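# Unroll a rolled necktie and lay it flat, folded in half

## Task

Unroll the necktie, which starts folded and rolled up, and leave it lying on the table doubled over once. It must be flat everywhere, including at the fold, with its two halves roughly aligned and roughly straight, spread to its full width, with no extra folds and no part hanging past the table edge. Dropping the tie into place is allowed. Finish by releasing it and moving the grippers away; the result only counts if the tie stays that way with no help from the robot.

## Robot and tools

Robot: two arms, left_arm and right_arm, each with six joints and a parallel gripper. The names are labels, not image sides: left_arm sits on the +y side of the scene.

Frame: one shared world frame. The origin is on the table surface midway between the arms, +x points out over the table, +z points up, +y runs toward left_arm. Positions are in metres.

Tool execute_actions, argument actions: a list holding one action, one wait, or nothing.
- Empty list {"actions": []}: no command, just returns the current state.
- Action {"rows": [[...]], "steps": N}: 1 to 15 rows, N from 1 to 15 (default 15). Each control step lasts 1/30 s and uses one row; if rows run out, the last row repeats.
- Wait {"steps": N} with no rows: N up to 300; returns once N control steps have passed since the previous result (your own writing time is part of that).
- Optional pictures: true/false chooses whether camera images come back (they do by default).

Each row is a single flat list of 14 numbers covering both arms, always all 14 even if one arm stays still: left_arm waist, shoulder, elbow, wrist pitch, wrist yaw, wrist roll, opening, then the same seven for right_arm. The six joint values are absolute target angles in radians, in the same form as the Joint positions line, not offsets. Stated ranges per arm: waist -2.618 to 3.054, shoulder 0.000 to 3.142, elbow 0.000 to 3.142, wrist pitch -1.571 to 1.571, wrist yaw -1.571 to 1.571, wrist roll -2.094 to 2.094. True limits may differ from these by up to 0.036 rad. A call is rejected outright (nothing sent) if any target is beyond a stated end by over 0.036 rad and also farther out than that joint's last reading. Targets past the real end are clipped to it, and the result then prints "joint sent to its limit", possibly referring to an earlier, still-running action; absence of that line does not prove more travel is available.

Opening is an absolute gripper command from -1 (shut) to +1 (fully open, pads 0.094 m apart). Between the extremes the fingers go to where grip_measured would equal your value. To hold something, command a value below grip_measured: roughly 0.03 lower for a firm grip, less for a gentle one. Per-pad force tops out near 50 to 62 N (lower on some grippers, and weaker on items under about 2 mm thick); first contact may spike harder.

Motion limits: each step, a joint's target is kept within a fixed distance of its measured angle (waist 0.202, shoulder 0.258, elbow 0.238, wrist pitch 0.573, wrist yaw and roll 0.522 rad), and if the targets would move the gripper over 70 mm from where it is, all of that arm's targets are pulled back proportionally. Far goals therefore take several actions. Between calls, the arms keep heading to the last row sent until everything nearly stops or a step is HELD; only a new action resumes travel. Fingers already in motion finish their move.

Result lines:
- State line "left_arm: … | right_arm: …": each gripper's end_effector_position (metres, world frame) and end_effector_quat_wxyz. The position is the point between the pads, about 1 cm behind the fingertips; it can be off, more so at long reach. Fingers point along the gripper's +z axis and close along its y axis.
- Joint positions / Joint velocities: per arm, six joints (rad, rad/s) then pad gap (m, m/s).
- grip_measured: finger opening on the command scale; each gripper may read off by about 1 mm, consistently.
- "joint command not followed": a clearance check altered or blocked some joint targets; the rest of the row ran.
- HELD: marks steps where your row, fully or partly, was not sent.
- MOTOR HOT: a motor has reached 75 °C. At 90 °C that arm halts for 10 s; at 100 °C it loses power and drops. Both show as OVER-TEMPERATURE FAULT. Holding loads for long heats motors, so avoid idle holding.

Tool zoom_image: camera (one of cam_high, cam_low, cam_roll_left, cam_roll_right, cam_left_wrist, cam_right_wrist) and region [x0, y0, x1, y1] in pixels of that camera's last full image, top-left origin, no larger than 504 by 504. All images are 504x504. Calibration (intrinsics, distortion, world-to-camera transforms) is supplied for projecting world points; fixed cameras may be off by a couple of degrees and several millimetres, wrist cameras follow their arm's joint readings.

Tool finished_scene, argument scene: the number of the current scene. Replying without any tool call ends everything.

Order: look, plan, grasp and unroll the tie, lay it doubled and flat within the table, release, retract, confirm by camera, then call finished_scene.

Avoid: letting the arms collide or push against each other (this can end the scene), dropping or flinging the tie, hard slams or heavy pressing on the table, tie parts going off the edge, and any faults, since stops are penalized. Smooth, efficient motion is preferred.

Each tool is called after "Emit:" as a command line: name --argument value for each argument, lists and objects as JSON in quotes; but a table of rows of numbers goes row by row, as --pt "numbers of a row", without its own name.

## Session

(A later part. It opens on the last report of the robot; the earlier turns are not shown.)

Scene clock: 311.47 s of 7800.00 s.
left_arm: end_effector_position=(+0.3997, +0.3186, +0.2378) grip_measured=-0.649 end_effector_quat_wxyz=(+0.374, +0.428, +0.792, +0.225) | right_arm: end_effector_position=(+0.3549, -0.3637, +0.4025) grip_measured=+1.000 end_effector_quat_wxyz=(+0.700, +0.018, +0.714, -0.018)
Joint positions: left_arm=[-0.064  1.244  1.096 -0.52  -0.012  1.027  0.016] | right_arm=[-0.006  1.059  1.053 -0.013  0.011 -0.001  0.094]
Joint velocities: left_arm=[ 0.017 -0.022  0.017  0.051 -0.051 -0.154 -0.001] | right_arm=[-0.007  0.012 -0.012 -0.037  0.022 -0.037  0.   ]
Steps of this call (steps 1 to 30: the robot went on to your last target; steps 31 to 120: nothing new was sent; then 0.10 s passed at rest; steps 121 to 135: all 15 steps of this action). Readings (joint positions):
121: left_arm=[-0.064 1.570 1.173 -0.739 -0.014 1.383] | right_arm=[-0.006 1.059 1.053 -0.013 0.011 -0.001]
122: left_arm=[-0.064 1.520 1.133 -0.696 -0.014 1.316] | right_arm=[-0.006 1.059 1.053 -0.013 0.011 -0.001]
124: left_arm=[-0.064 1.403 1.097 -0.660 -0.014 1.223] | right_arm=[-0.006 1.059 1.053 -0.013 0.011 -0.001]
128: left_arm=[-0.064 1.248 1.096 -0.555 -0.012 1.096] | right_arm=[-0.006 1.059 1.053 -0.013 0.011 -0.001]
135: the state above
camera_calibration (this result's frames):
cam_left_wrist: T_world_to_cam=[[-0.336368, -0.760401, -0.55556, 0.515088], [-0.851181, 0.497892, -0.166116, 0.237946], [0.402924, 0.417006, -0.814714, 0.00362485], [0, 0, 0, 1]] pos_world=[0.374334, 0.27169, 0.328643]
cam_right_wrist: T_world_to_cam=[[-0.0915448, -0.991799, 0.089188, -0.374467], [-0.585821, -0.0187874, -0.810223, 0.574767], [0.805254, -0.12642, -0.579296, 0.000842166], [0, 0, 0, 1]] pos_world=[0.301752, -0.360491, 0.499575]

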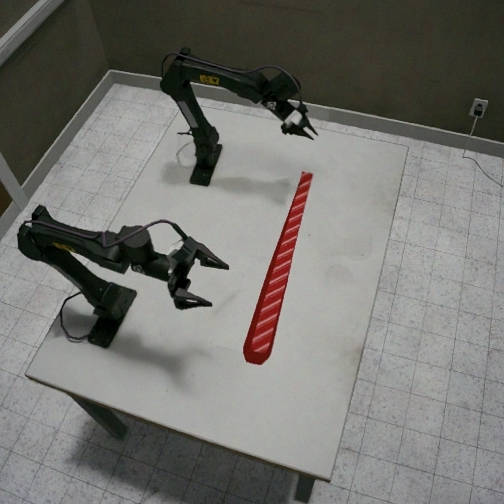

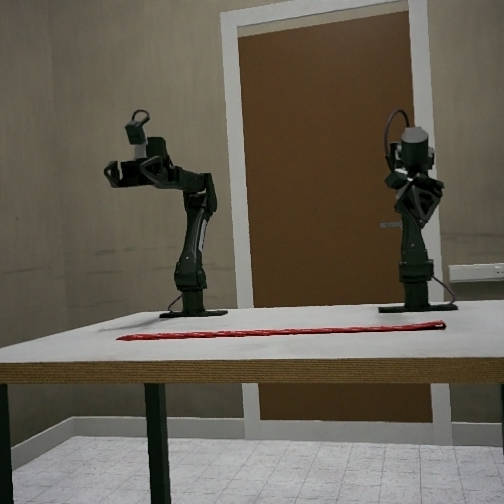

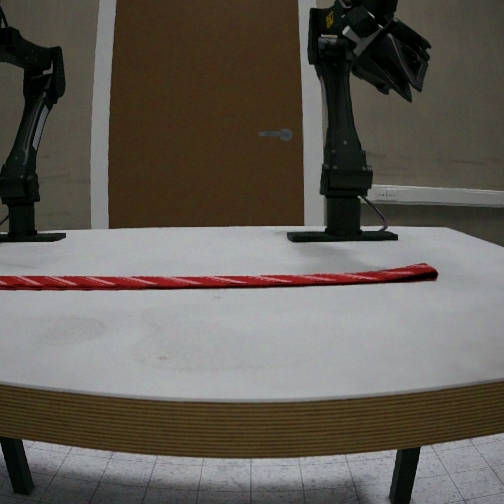

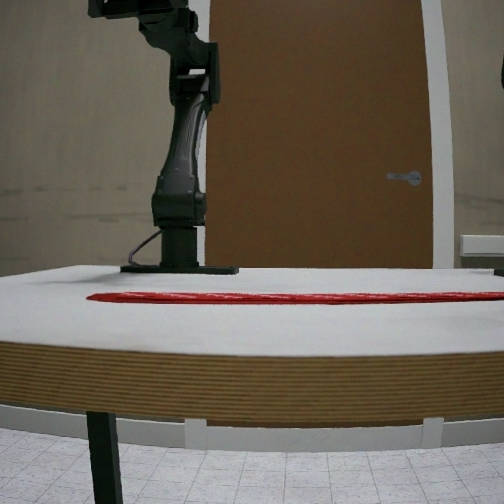

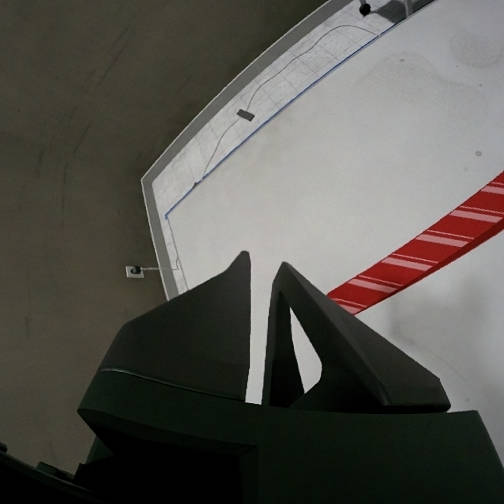

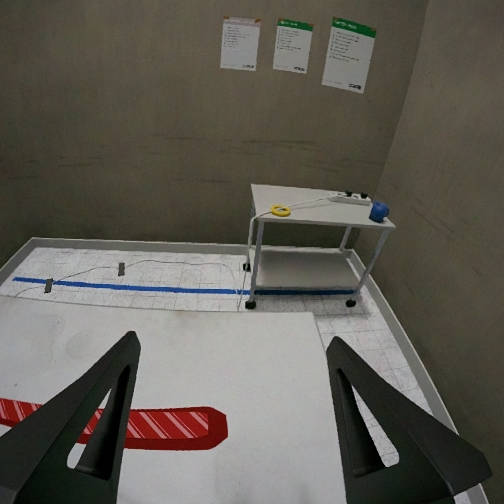

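Emit:
execute_actions --actions '[{"rows":[[0.005,1.6,1.22,-0.79,0,1.51,-0.6,0,1.06,1.05,0,0,0,1]],"steps":15}]' --pictures false

Emit:
execute_actions --actions '[{"rows":[[0.005,1.65,1.22,-0.79,0,1.51,-0.6,0,1.06,1.05,0,0,0,1],[0.005,1.7,1.22,-0.79,0,1.51,-0.6,0,1.06,1.05,0,0,0,1],[0.005,1.75,1.22,-0.79,0,1.51,-0.6,0,1.06,1.05,0,0,0,1],[0.005,1.8,1.22,-0.79,0,1.51,-0.6,0,1.06,1.05,0,0,0,1],[0.005,1.85,1.22,-0.79,0,1.51,-0.6,0,1.06,1.05,0,0,0,1],[0.005,1.9,1.22,-0.79,0,1.51,-0.6,0,1.06,1.05,0,0,0,1],[0.005,1.95,1.22,-0.79,0,1.51,-0.6,0,1.06,1.05,0,0,0,1],[0.005,2.0,1.22,-0.79,0,1.51,-0.6,0,1.06,1.05,0,0,0,1]],"steps":15}]'

Emit:
zoom_image --camera "cam_low" --region '[380, 290, 480, 350]'

Scene clock: 321.20 s of 7800.00 s.
left_arm: end_effector_position=(+0.3874, +0.3413, +0.1022) grip_measured=-0.602 end_effector_quat_wxyz=(+0.126, +0.629, +0.756, +0.130) | right_arm: end_effector_position=(+0.3549, -0.3637, +0.4025) grip_measured=+1.000 end_effector_quat_wxyz=(+0.700, +0.018, +0.714, -0.018)
Joint positions: left_arm=[ 0.002  1.627  1.197 -0.776 -0.004  1.486  0.019] | right_arm=[-0.006  1.059  1.053 -0.013  0.011 -0.001  0.094]
Joint velocities: left_arm=[-0.002 -0.042 -0.022 -0.037  0.022  0.168 -0.001] | right_arm=[-0.017 -0.007 -0.017  0.007 -0.066  0.007  0.   ]
Steps of this call (steps 1 to 30: the robot went on to your last target; steps 31 to 120: nothing new was sent; then 5.23 s passed at rest; steps 121 to 135: all 15 steps of this action). Readings (joint positions):
121: left_arm=[-0.056 1.276 1.124 -0.562 -0.006 1.088] | right_arm=[-0.006 1.059 1.053 -0.013 0.011 -0.001]
122: left_arm=[-0.041 1.334 1.169 -0.605 -0.004 1.170] | right_arm=[-0.006 1.059 1.053 -0.013 0.011 -0.001]
124: left_arm=[-0.014 1.469 1.215 -0.627 -0.004 1.279] | right_arm=[-0.006 1.059 1.053 -0.013 0.011 -0.001]
128: left_arm=[0.002 1.637 1.203 -0.718 -0.004 1.413] | right_arm=[-0.006 1.059 1.053 -0.013 0.011 -0.001]
135: the state above

Scene clock: 321.70 s of 7800.00 s.
left_arm: end_effector_position=(+0.3924, +0.3420, +0.0229) grip_measured=-0.602 end_effector_quat_wxyz=(+0.050, +0.645, +0.761, +0.055) | right_arm: end_effector_position=(+0.3549, -0.3637, +0.4025) grip_measured=+1.000 end_effector_quat_wxyz=(+0.700, +0.018, +0.714, -0.018)
Joint positions: left_arm=[ 0.002  1.908  1.264 -0.778 -0.005  1.504  0.019] | right_arm=[-0.006  1.059  1.053 -0.013  0.011 -0.001  0.094]
Joint velocities: left_arm=[-0.002 -0.007  0.007 -0.051  0.007 -0.037 -0.   ] | right_arm=[ 0.017 -0.017 -0.002 -0.037 -0.037  0.007  0.   ]
Steps of this call (steps 1 to 15: all 15 steps of this action). Readings (joint positions):
1: left_arm=[0.002 1.628 1.197 -0.777 -0.004 1.490] | right_arm=[-0.006 1.059 1.053 -0.013 0.011 -0.001]
2: left_arm=[0.002 1.636 1.198 -0.778 -0.004 1.493] | right_arm=[-0.006 1.059 1.053 -0.013 0.011 -0.001]
4: left_arm=[0.002 1.688 1.208 -0.779 -0.004 1.497] | right_arm=[-0.006 1.059 1.053 -0.013 0.011 -0.001]
8: left_arm=[0.002 1.891 1.222 -0.778 -0.005 1.501] | right_arm=[-0.006 1.059 1.053 -0.013 0.011 -0.001]
15: the state above
camera_calibration (this result's frames):
cam_left_wrist: T_world_to_cam=[[-0.871747, -0.450741, -0.192067, 0.506937], [-0.48261, 0.722319, 0.495322, -0.0520996], [-0.0845282, 0.524489, -0.847211, -0.0230401], [0, 0, 0, 1]] pos_world=[0.41483, 0.278214, 0.103652]
cam_right_wrist: T_world_to_cam=[[-0.0915448, -0.991799, 0.089188, -0.374467], [-0.585821, -0.0187874, -0.810223, 0.574767], [0.805254, -0.12642, -0.579296, 0.000842166], [0, 0, 0, 1]] pos_world=[0.301752, -0.360491, 0.499575]

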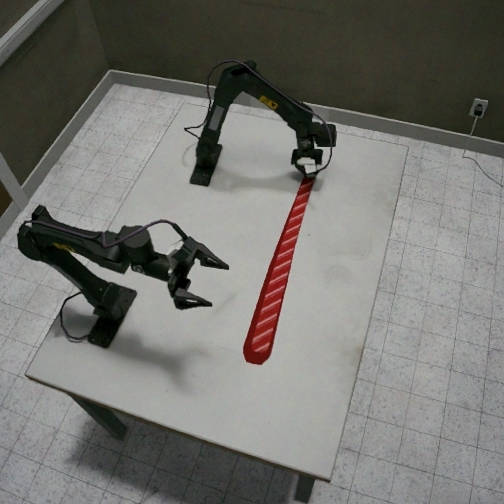

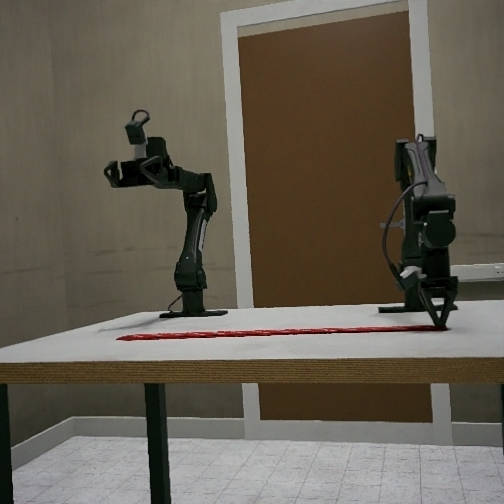

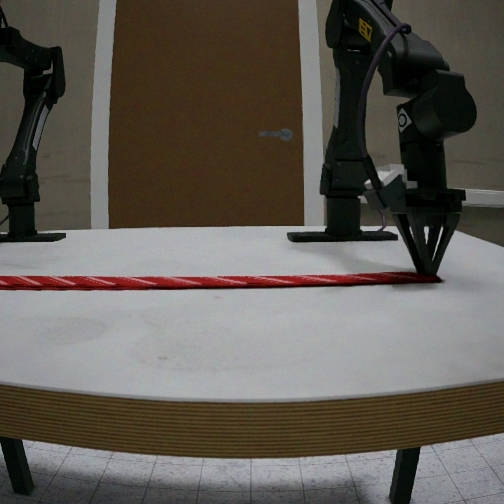

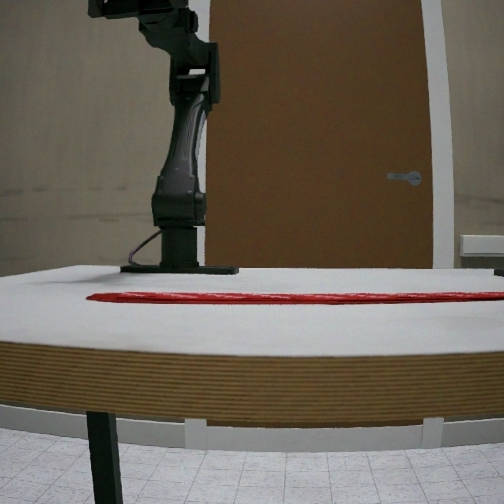

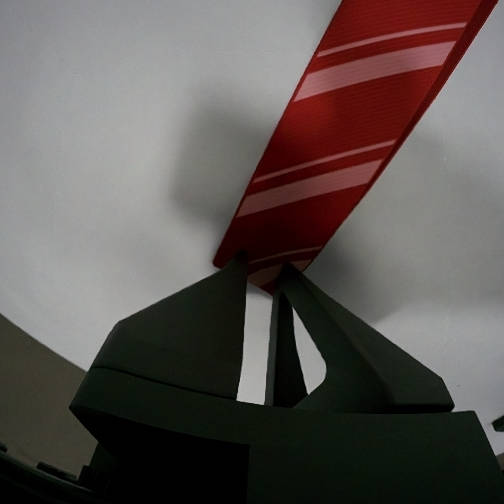

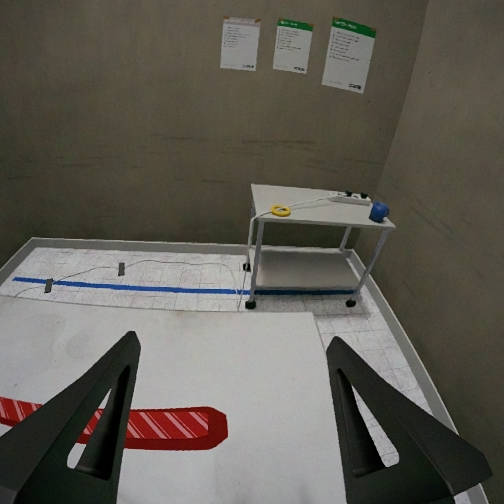

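Region (380, 290, 480, 350) of cam_low's 504x504 image, scaled by 5.040, with more detail than that image has; it fills the top 302 rows of this view, and the rest is white.

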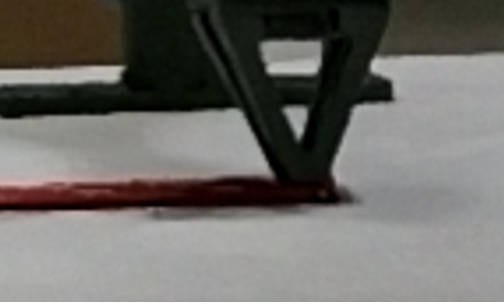

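Well placed on the fold. Hold and rub slightly across the width, then lift.

Emit:
execute_actions --actions '[{"rows":[[0.005,2.0,1.22,-0.79,0,1.51,-0.6,0,1.06,1.05,0,0,0,1],[0.005,2.0,1.22,-0.79,0,1.51,-0.6,0,1.06,1.05,0,0,0,1],[0.005,2.0,1.22,-0.79,0,1.51,-0.6,0,1.06,1.05,0,0,0,1],[0.005,2.0,1.22,-0.79,0,1.51,-0.6,0,1.06,1.05,0,0,0,1],[0.005,2.0,1.22,-0.79,0,1.51,-0.6,0,1.06,1.05,0,0,0,1],[0.005,2.0,1.22,-0.79,0,1.51,-0.6,0,1.06,1.05,0,0,0,1],[0.005,2.0,1.22,-0.79,0,1.51,-0.6,0,1.06,1.05,0,0,0,1],[0.005,2.0,1.22,-0.79,0,1.51,-0.6,0,1.06,1.05,0,0,0,1],[0.005,1.8,1.22,-0.79,0,1.51,-0.6,0,1.06,1.05,0,0,0,1],[0.005,1.6,1.22,-0.79,0,1.51,-0.6,0,1.06,1.05,0,0,0,1]],"steps":15}]'

Emit:
zoom_image --camera "cam_low" --region '[380, 290, 480, 350]'

Scene clock: 330.70 s of 7800.00 s.
left_arm: end_effector_position=(+0.3901, +0.3418, +0.1142) grip_measured=-0.602 end_effector_quat_wxyz=(+0.133, +0.634, +0.748, +0.141) | right_arm: end_effector_position=(+0.3549, -0.3637, +0.4025) grip_measured=+1.000 end_effector_quat_wxyz=(+0.700, +0.018, +0.714, -0.018)
Joint positions: left_arm=[ 0.002  1.609  1.216 -0.788 -0.005  1.505  0.019] | right_arm=[-0.006  1.059  1.053 -0.013  0.011 -0.001  0.094]
Joint velocities: left_arm=[ 0.002 -0.74   0.1    0.037 -0.022 -0.051 -0.   ] | right_arm=[ 0.012 -0.022  0.022  0.022 -0.051 -0.037  0.   ]
Steps of this call (steps 1 to 15: the robot went on to your last target; steps 16 to 110: nothing new was sent; then 4.83 s passed at rest; steps 111 to 125: all 15 steps of this action). Readings (joint positions):
111: left_arm=[0.002 1.908 1.264 -0.778 -0.005 1.504] | right_arm=[-0.006 1.059 1.053 -0.013 0.011 -0.001]
112: left_arm=[0.002 1.908 1.264 -0.778 -0.005 1.504] | right_arm=[-0.006 1.059 1.053 -0.013 0.011 -0.001]
114: left_arm=[0.002 1.908 1.264 -0.778 -0.005 1.504] | right_arm=[-0.006 1.059 1.053 -0.013 0.011 -0.001]
118: left_arm=[0.002 1.908 1.264 -0.778 -0.005 1.504] | right_arm=[-0.006 1.059 1.053 -0.013 0.011 -0.001]
125: the state above
camera_calibration (this result's frames):
cam_left_wrist: T_world_to_cam=[[-0.800197, -0.443066, -0.404201, 0.516044], [-0.58799, 0.712318, 0.383236, -0.0409989], [0.118121, 0.544331, -0.830513, -0.0334383], [0, 0, 0, 1]] pos_world=[0.39278, 0.276047, 0.196527]
cam_right_wrist: T_world_to_cam=[[-0.0915448, -0.991799, 0.089188, -0.374467], [-0.585821, -0.0187874, -0.810223, 0.574767], [0.805254, -0.12642, -0.579296, 0.000842166], [0, 0, 0, 1]] pos_world=[0.301752, -0.360491, 0.499575]

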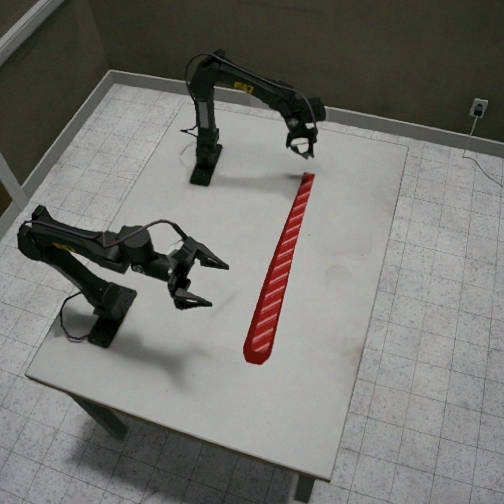

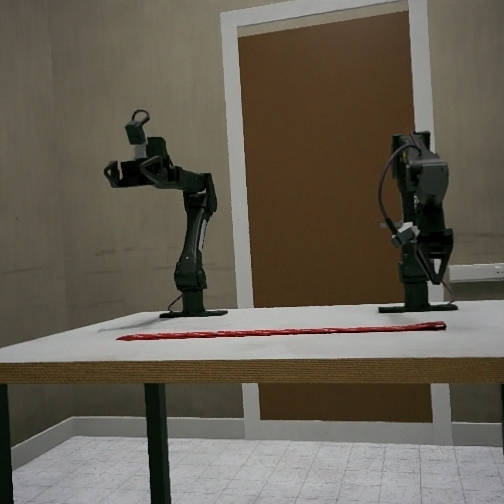

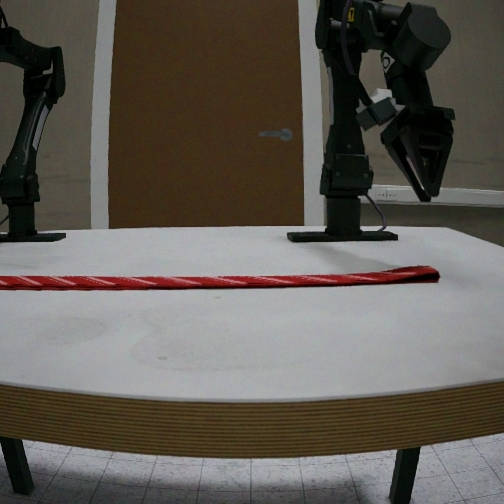

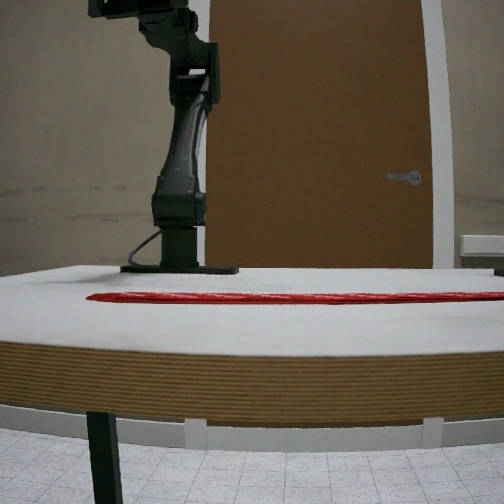

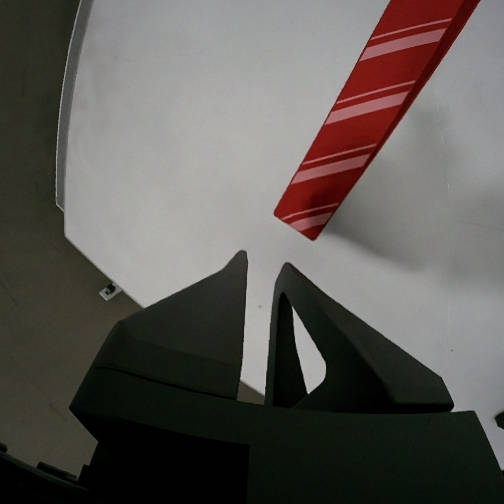

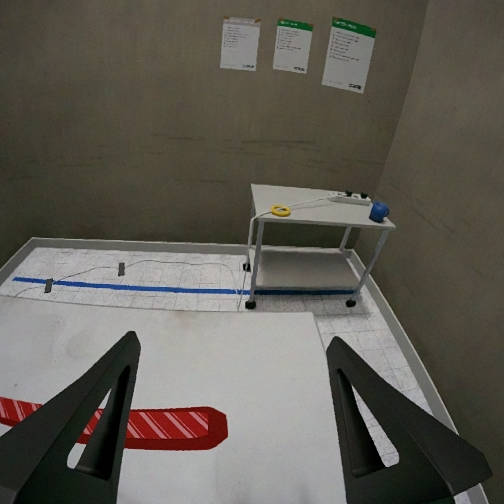

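Region (380, 290, 480, 350) of cam_low's 504x504 image, scaled by 5.040, with more detail than that image has; it fills the top 302 rows of this view, and the rest is white.

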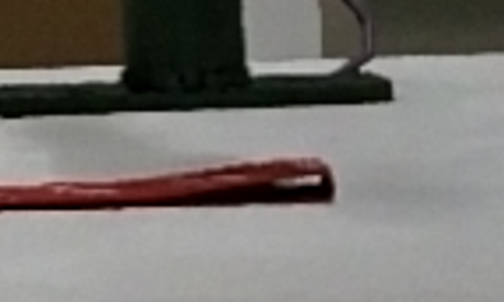

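Emit:
execute_actions --actions '[{"rows":[[0.03,1.7,1.22,-0.79,0,1.51,-0.45,0,1.06,1.05,0,0,0,1],[0.03,1.75,1.22,-0.79,0,1.51,-0.45,0,1.06,1.05,0,0,0,1],[0.03,1.8,1.22,-0.79,0,1.51,-0.45,0,1.06,1.05,0,0,0,1],[0.03,1.85,1.22,-0.79,0,1.51,-0.45,0,1.06,1.05,0,0,0,1],[0.03,1.9,1.22,-0.79,0,1.51,-0.45,0,1.06,1.05,0,0,0,1],[0.03,1.95,1.22,-0.79,0,1.51,-0.45,0,1.06,1.05,0,0,0,1],[0.03,2.0,1.22,-0.79,0,1.51,-0.45,0,1.06,1.05,0,0,0,1]],"steps":15}]'

Emit:
execute_actions --actions '[{"rows":[[0.03,2.0,1.22,-0.79,0,1.51,-0.45,0,1.06,1.05,0,0,0,1],[0.03,2.0,1.22,-0.79,0,1.51,-0.45,0,1.06,1.05,0,0,0,1],[0.03,2.0,1.22,-0.79,0,1.51,-0.45,0,1.06,1.05,0,0,0,1],[0.03,2.0,1.22,-0.79,0,1.51,-0.45,0,1.06,1.05,0,0,0,1],[0.03,2.0,1.22,-0.79,0,1.51,-0.45,0,1.06,1.05,0,0,0,1],[0.03,2.0,1.22,-0.79,0,1.51,-0.45,0,1.06,1.05,0,0,0,1],[0.03,1.7,1.22,-0.79,0,1.51,-0.45,0,1.06,1.05,0,0,0,1],[0.03,1.4,1.15,-0.7,0,1.51,-0.45,0,1.06,1.05,0,0,0,1]],"steps":15}]'

Emit:
zoom_image --camera "cam_low" --region '[380, 290, 480, 350]'

Scene clock: 346.33 s of 7800.00 s.
left_arm: end_effector_position=(+0.3928, +0.3504, +0.0202) grip_measured=-0.452 end_effector_quat_wxyz=(+0.051, +0.637, +0.767, +0.056) | right_arm: end_effector_position=(+0.3549, -0.3637, +0.4025) grip_measured=+1.000 end_effector_quat_wxyz=(+0.700, +0.018, +0.714, -0.018)
Joint positions: left_arm=[ 0.025  1.914  1.26  -0.764 -0.003  1.506  0.026] | right_arm=[-0.006  1.059  1.053 -0.013  0.011 -0.001  0.094]
Joint velocities: left_arm=[-0.007 -0.017  0.002 -0.051 -0.095 -0.037 -0.   ] | right_arm=[-0.017 -0.002  0.012 -0.022 -0.007 -0.066  0.   ]
Steps of this call (steps 1 to 30: the robot went on to your last target; steps 31 to 120: nothing new was sent; then 11.13 s passed at rest; steps 121 to 135: all 15 steps of this action). Readings (joint positions):
121: left_arm=[0.004 1.608 1.220 -0.785 -0.005 1.505] | right_arm=[-0.006 1.059 1.053 -0.013 0.011 -0.001]
122: left_arm=[0.008 1.630 1.222 -0.783 -0.005 1.505] | right_arm=[-0.006 1.059 1.053 -0.013 0.011 -0.001]
124: left_arm=[0.018 1.717 1.224 -0.777 -0.005 1.505] | right_arm=[-0.006 1.059 1.053 -0.013 0.011 -0.001]
128: left_arm=[0.025 1.903 1.255 -0.775 -0.004 1.506] | right_arm=[-0.006 1.059 1.053 -0.013 0.011 -0.001]
135: the state above
camera_calibration (this result's frames):
cam_left_wrist: T_world_to_cam=[[-0.861904, -0.468282, -0.19451, 0.512866], [-0.498678, 0.713283, 0.492491, -0.0470178], [-0.0918839, 0.521477, -0.848304, -0.0256895], [0, 0, 0, 1]] pos_world=[0.416234, 0.2871, 0.101121]
cam_right_wrist: T_world_to_cam=[[-0.0915448, -0.991799, 0.089188, -0.374467], [-0.585821, -0.0187874, -0.810223, 0.574767], [0.805254, -0.12642, -0.579296, 0.000842166], [0, 0, 0, 1]] pos_world=[0.301752, -0.360491, 0.499575]

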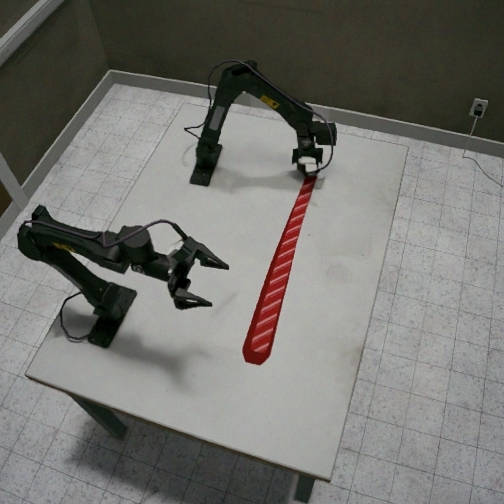

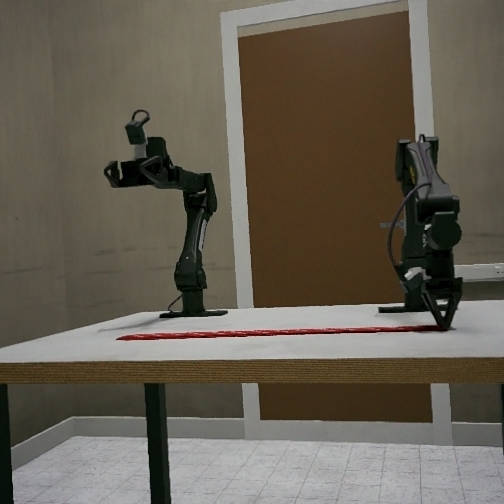

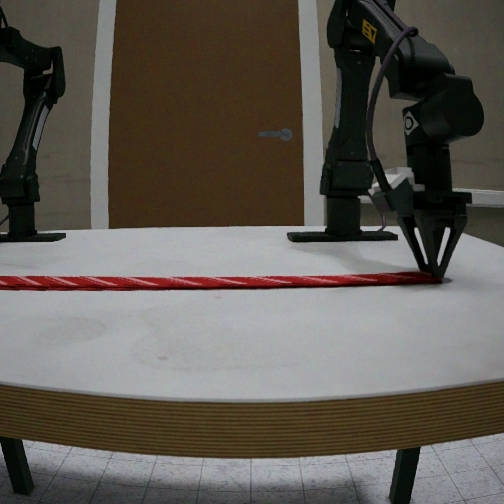

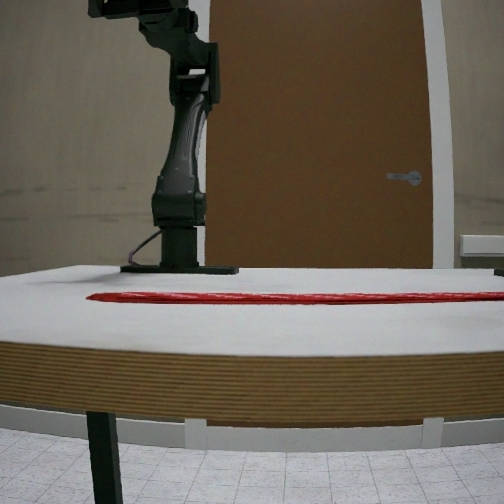

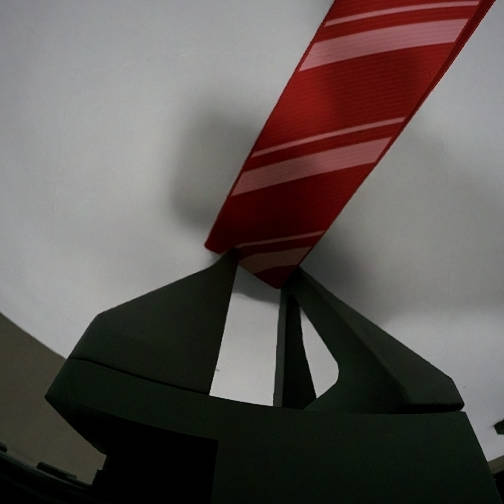

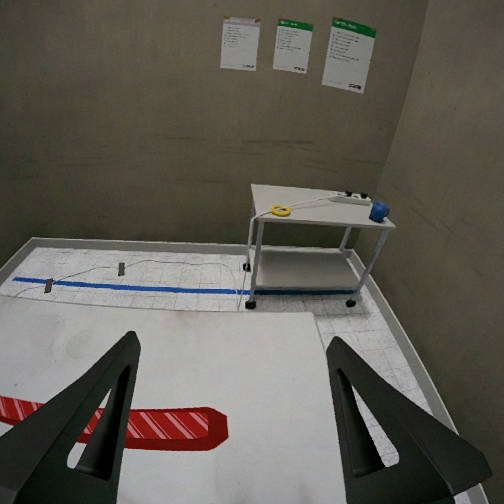

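Scene clock: 346.83 s of 7800.00 s.
left_arm: end_effector_position=(+0.3855, +0.3495, +0.1716) grip_measured=-0.452 end_effector_quat_wxyz=(+0.204, +0.609, +0.734, +0.218) | right_arm: end_effector_position=(+0.3549, -0.3637, +0.4025) grip_measured=+1.000 end_effector_quat_wxyz=(+0.700, +0.018, +0.714, -0.018)
Joint positions: left_arm=[ 0.025  1.404  1.15  -0.71  -0.003  1.506  0.026] | right_arm=[-0.006  1.059  1.053 -0.013  0.011 -0.001  0.094]
Joint velocities: left_arm=[-0.007 -0.818  0.115  0.256  0.066  0.037  0.   ] | right_arm=[ 0.007 -0.012 -0.007 -0.007  0.022 -0.066  0.   ]
Steps of this call (steps 1 to 15: all 15 steps of this action). Readings (joint positions):
1: left_arm=[0.025 1.914 1.260 -0.764 -0.003 1.506] | right_arm=[-0.006 1.059 1.053 -0.013 0.011 -0.001]
2: left_arm=[0.025 1.914 1.260 -0.764 -0.003 1.506] | right_arm=[-0.006 1.059 1.053 -0.013 0.011 -0.001]
4: left_arm=[0.025 1.914 1.260 -0.764 -0.003 1.506] | right_arm=[-0.006 1.059 1.053 -0.013 0.011 -0.001]
8: left_arm=[0.025 1.839 1.215 -0.744 -0.003 1.506] | right_arm=[-0.006 1.059 1.053 -0.013 0.011 -0.001]
15: the state above
camera_calibration (this result's frames):
cam_left_wrist: T_world_to_cam=[[-0.684888, -0.446956, -0.575464, 0.52526], [-0.67219, 0.69238, 0.262243, -0.0109166], [0.281229, 0.566428, -0.774642, -0.0696337], [0, 0, 0, 1]] pos_world=[0.371989, 0.281769, 0.25119]
cam_right_wrist: T_world_to_cam=[[-0.0915448, -0.991799, 0.089188, -0.374467], [-0.585821, -0.0187874, -0.810223, 0.574767], [0.805254, -0.12642, -0.579296, 0.000842166], [0, 0, 0, 1]] pos_world=[0.301752, -0.360491, 0.499575]

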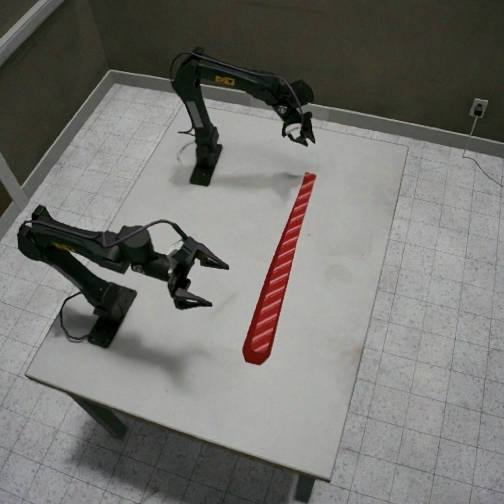

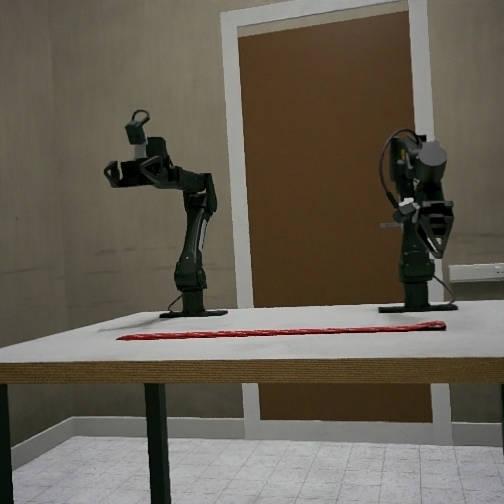

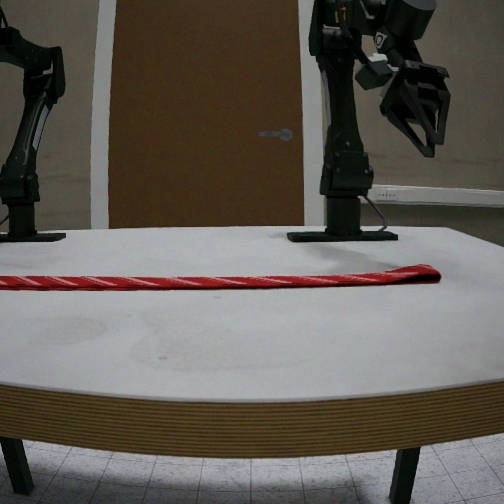

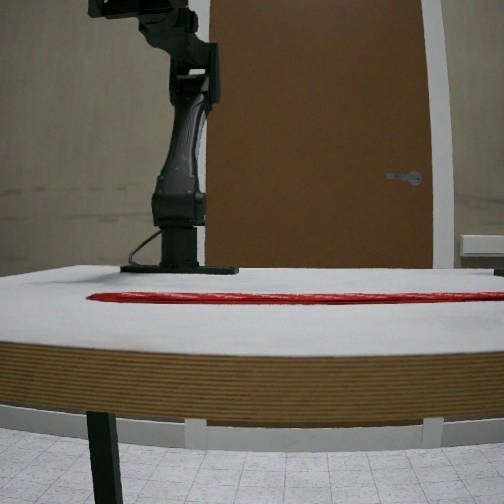

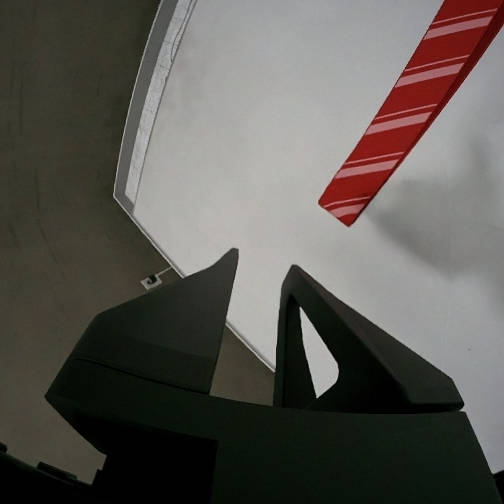

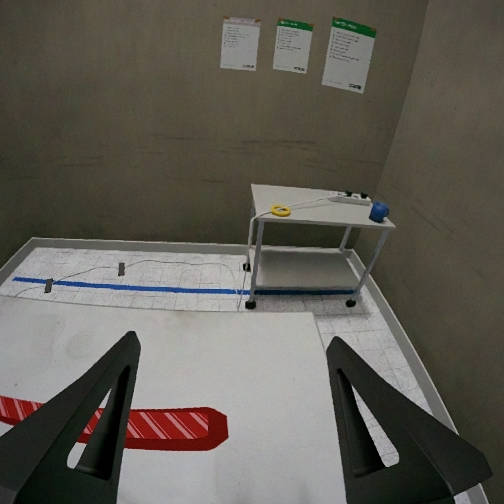

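Region (380, 290, 480, 350) of cam_low's 504x504 image, scaled by 5.040, with more detail than that image has; it fills the top 302 rows of this view, and the rest is white.

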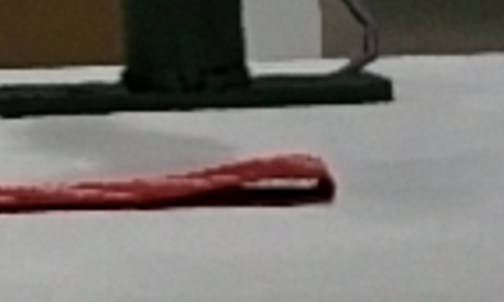

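Emit:
execute_actions --actions '[{"rows":[[-0.04,1.65,1.21,-0.79,0,1.47,-0.6,0,1.06,1.05,0,0,0,1],[-0.04,1.65,1.21,-0.79,0,1.47,-0.6,0,1.06,1.05,0,0,0,1],[-0.04,1.65,1.21,-0.79,0,1.47,-0.6,0,1.06,1.05,0,0,0,1],[-0.04,1.65,1.21,-0.79,0,1.47,-0.6,0,1.06,1.05,0,0,0,1],[-0.04,1.7,1.21,-0.79,0,1.47,-0.6,0,1.06,1.05,0,0,0,1],[-0.04,1.75,1.21,-0.79,0,1.47,-0.6,0,1.06,1.05,0,0,0,1],[-0.04,1.8,1.21,-0.79,0,1.47,-0.6,0,1.06,1.05,0,0,0,1],[-0.04,1.85,1.21,-0.79,0,1.47,-0.6,0,1.06,1.05,0,0,0,1],[-0.04,1.92,1.21,-0.79,0,1.47,-0.6,0,1.06,1.05,0,0,0,1]],"steps":15}]' --pictures false

Emit:
execute_actions --actions '[{"rows":[[-0.06,1.92,1.21,-0.79,0,1.46,-0.6,0,1.06,1.05,0,0,0,1],[-0.075,1.92,1.21,-0.79,0,1.44,-0.6,0,1.06,1.05,0,0,0,1],[-0.09,1.92,1.205,-0.79,0,1.43,-0.6,0,1.06,1.05,0,0,0,1],[-0.105,1.92,1.2,-0.79,0,1.41,-0.6,0,1.06,1.05,0,0,0,1],[-0.12,1.92,1.2,-0.79,0,1.4,-0.6,0,1.06,1.05,0,0,0,1],[-0.13,1.92,1.2,-0.79,0,1.39,-0.6,0,1.06,1.05,0,0,0,1],[-0.13,1.92,1.2,-0.79,0,1.39,-0.6,0,1.06,1.05,0,0,0,1],[-0.13,1.92,1.2,-0.79,0,1.39,-0.6,0,1.06,1.05,0,0,0,1],[-0.13,1.92,1.2,-0.79,0,1.39,-0.6,0,1.06,1.05,0,0,0,1],[-0.13,1.7,1.2,-0.79,0,1.39,-0.6,0,1.06,1.05,0,0,0,1],[-0.13,1.4,1.15,-0.7,0,1.39,-0.6,0,1.06,1.05,0,0,0,1]],"steps":15}]'

Emit:
zoom_image --camera "cam_low" --region '[360, 290, 460, 350]'

Scene clock: 361.57 s of 7800.00 s.
left_arm: end_effector_position=(+0.3901, +0.3268, +0.0227) grip_measured=-0.598 end_effector_quat_wxyz=(+0.056, +0.650, +0.756, +0.058) | right_arm: end_effector_position=(+0.3549, -0.3637, +0.4025) grip_measured=+1.000 end_effector_quat_wxyz=(+0.700, +0.018, +0.714, -0.018)
Joint positions: left_arm=[-0.039  1.886  1.231 -0.754 -0.006  1.478  0.019] | right_arm=[-0.006  1.059  1.053 -0.013  0.011 -0.001  0.094]
Joint velocities: left_arm=[ 0.007 -0.012 -0.002 -0.037  0.037 -0.066 -0.   ] | right_arm=[-0.002  0.002 -0.012 -0.081 -0.022 -0.037  0.   ]
Steps of this call (steps 1 to 30: the robot went on to your last target; steps 31 to 120: nothing new was sent; then 10.23 s passed at rest; steps 121 to 135: all 15 steps of this action). Readings (joint positions):
121: left_arm=[0.019 1.423 1.167 -0.716 -0.006 1.503] | right_arm=[-0.006 1.059 1.053 -0.013 0.011 -0.001]
122: left_arm=[0.005 1.474 1.192 -0.726 -0.007 1.498] | right_arm=[-0.006 1.059 1.053 -0.013 0.011 -0.001]
124: left_arm=[-0.023 1.588 1.209 -0.722 -0.007 1.490] | right_arm=[-0.006 1.059 1.053 -0.013 0.011 -0.001]
128: left_arm=[-0.039 1.775 1.209 -0.756 -0.006 1.483] | right_arm=[-0.006 1.059 1.053 -0.013 0.011 -0.001]
135: the state above

Scene clock: 362.07 s of 7800.00 s.
left_arm: end_effector_position=(+0.3856, +0.2991, +0.1157) grip_measured=-0.598 end_effector_quat_wxyz=(+0.157, +0.639, +0.739, +0.146) | right_arm: end_effector_position=(+0.3549, -0.3637, +0.4025) grip_measured=+1.000 end_effector_quat_wxyz=(+0.700, +0.018, +0.714, -0.018)
Joint positions: left_arm=[-0.123  1.55   1.145 -0.734 -0.027  1.403  0.019] | right_arm=[-0.006  1.059  1.053 -0.013  0.011 -0.001  0.094]
Joint velocities: left_arm=[ 0.032 -1.951 -0.027  0.256  0.081 -0.11   0.   ] | right_arm=[ 0.007 -0.032 -0.007 -0.037 -0.081 -0.022  0.   ]
Steps of this call (steps 1 to 15: all 15 steps of this action). Readings (joint positions):
1: left_arm=[-0.040 1.886 1.231 -0.754 -0.006 1.476] | right_arm=[-0.006 1.059 1.053 -0.013 0.011 -0.001]
2: left_arm=[-0.044 1.886 1.231 -0.754 -0.010 1.471] | right_arm=[-0.006 1.059 1.053 -0.013 0.011 -0.001]
4: left_arm=[-0.057 1.886 1.231 -0.754 -0.030 1.455] | right_arm=[-0.006 1.059 1.053 -0.013 0.011 -0.001]
8: left_arm=[-0.102 1.886 1.231 -0.754 -0.054 1.420] | right_arm=[-0.006 1.059 1.053 -0.013 0.011 -0.001]
15: the state above
camera_calibration (this result's frames):
cam_left_wrist: T_world_to_cam=[[-0.792017, -0.432095, -0.43128, 0.490816], [-0.586913, 0.733375, 0.343066, -0.0158383], [0.168053, 0.524838, -0.834448, -0.021436], [0, 0, 0, 1]] pos_world=[0.383042, 0.234945, 0.199226]
cam_right_wrist: T_world_to_cam=[[-0.0915448, -0.991799, 0.089188, -0.374467], [-0.585821, -0.0187874, -0.810223, 0.574767], [0.805254, -0.12642, -0.579296, 0.000842166], [0, 0, 0, 1]] pos_world=[0.301752, -0.360491, 0.499575]

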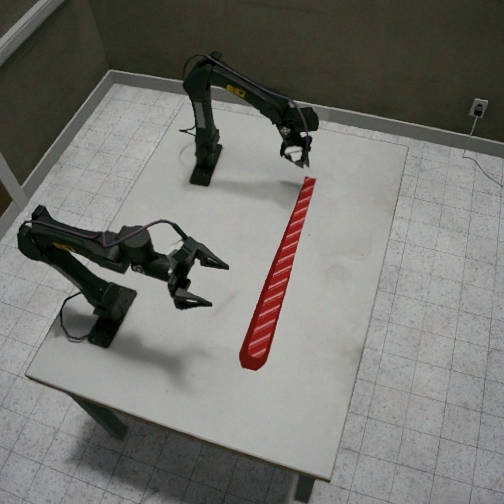

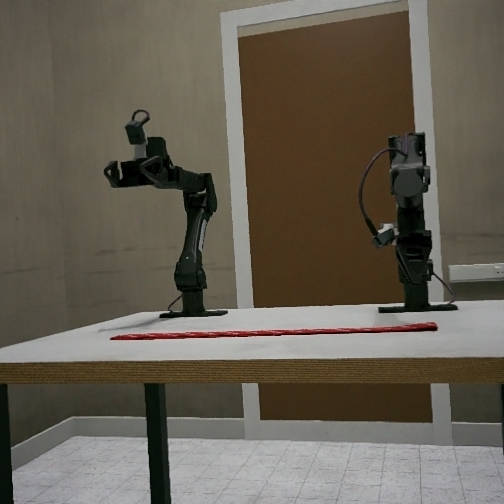

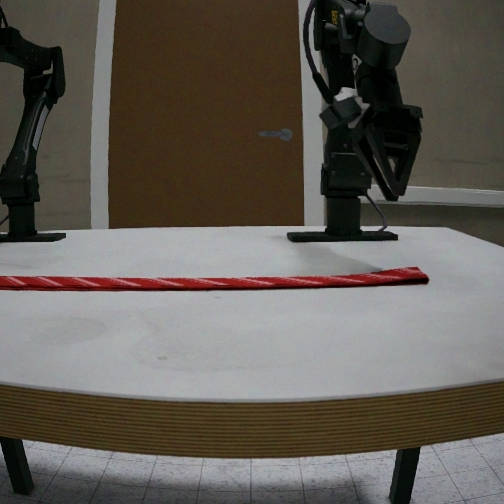

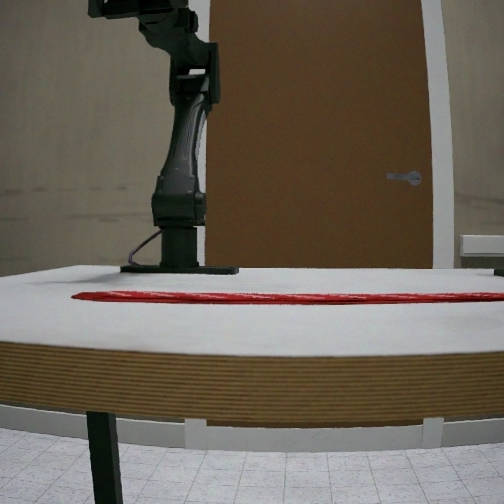

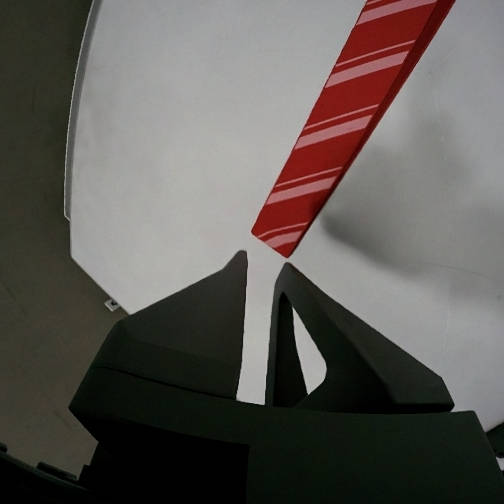

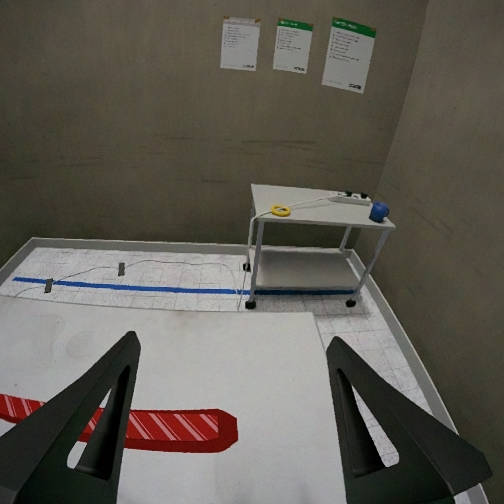

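Region (360, 290, 460, 350) of cam_low's 504x504 image, scaled by 5.040, with more detail than that image has; it fills the top 302 rows of this view, and the rest is white.

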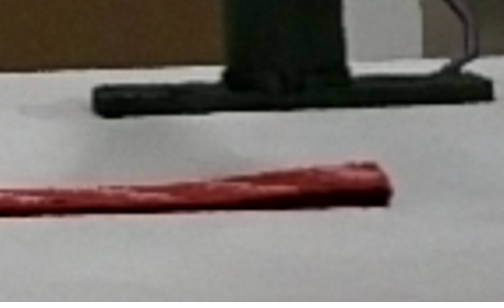

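Flat now, with no gap.

Emit:
finished_scene --scene 1

The scene is finished: the task was done.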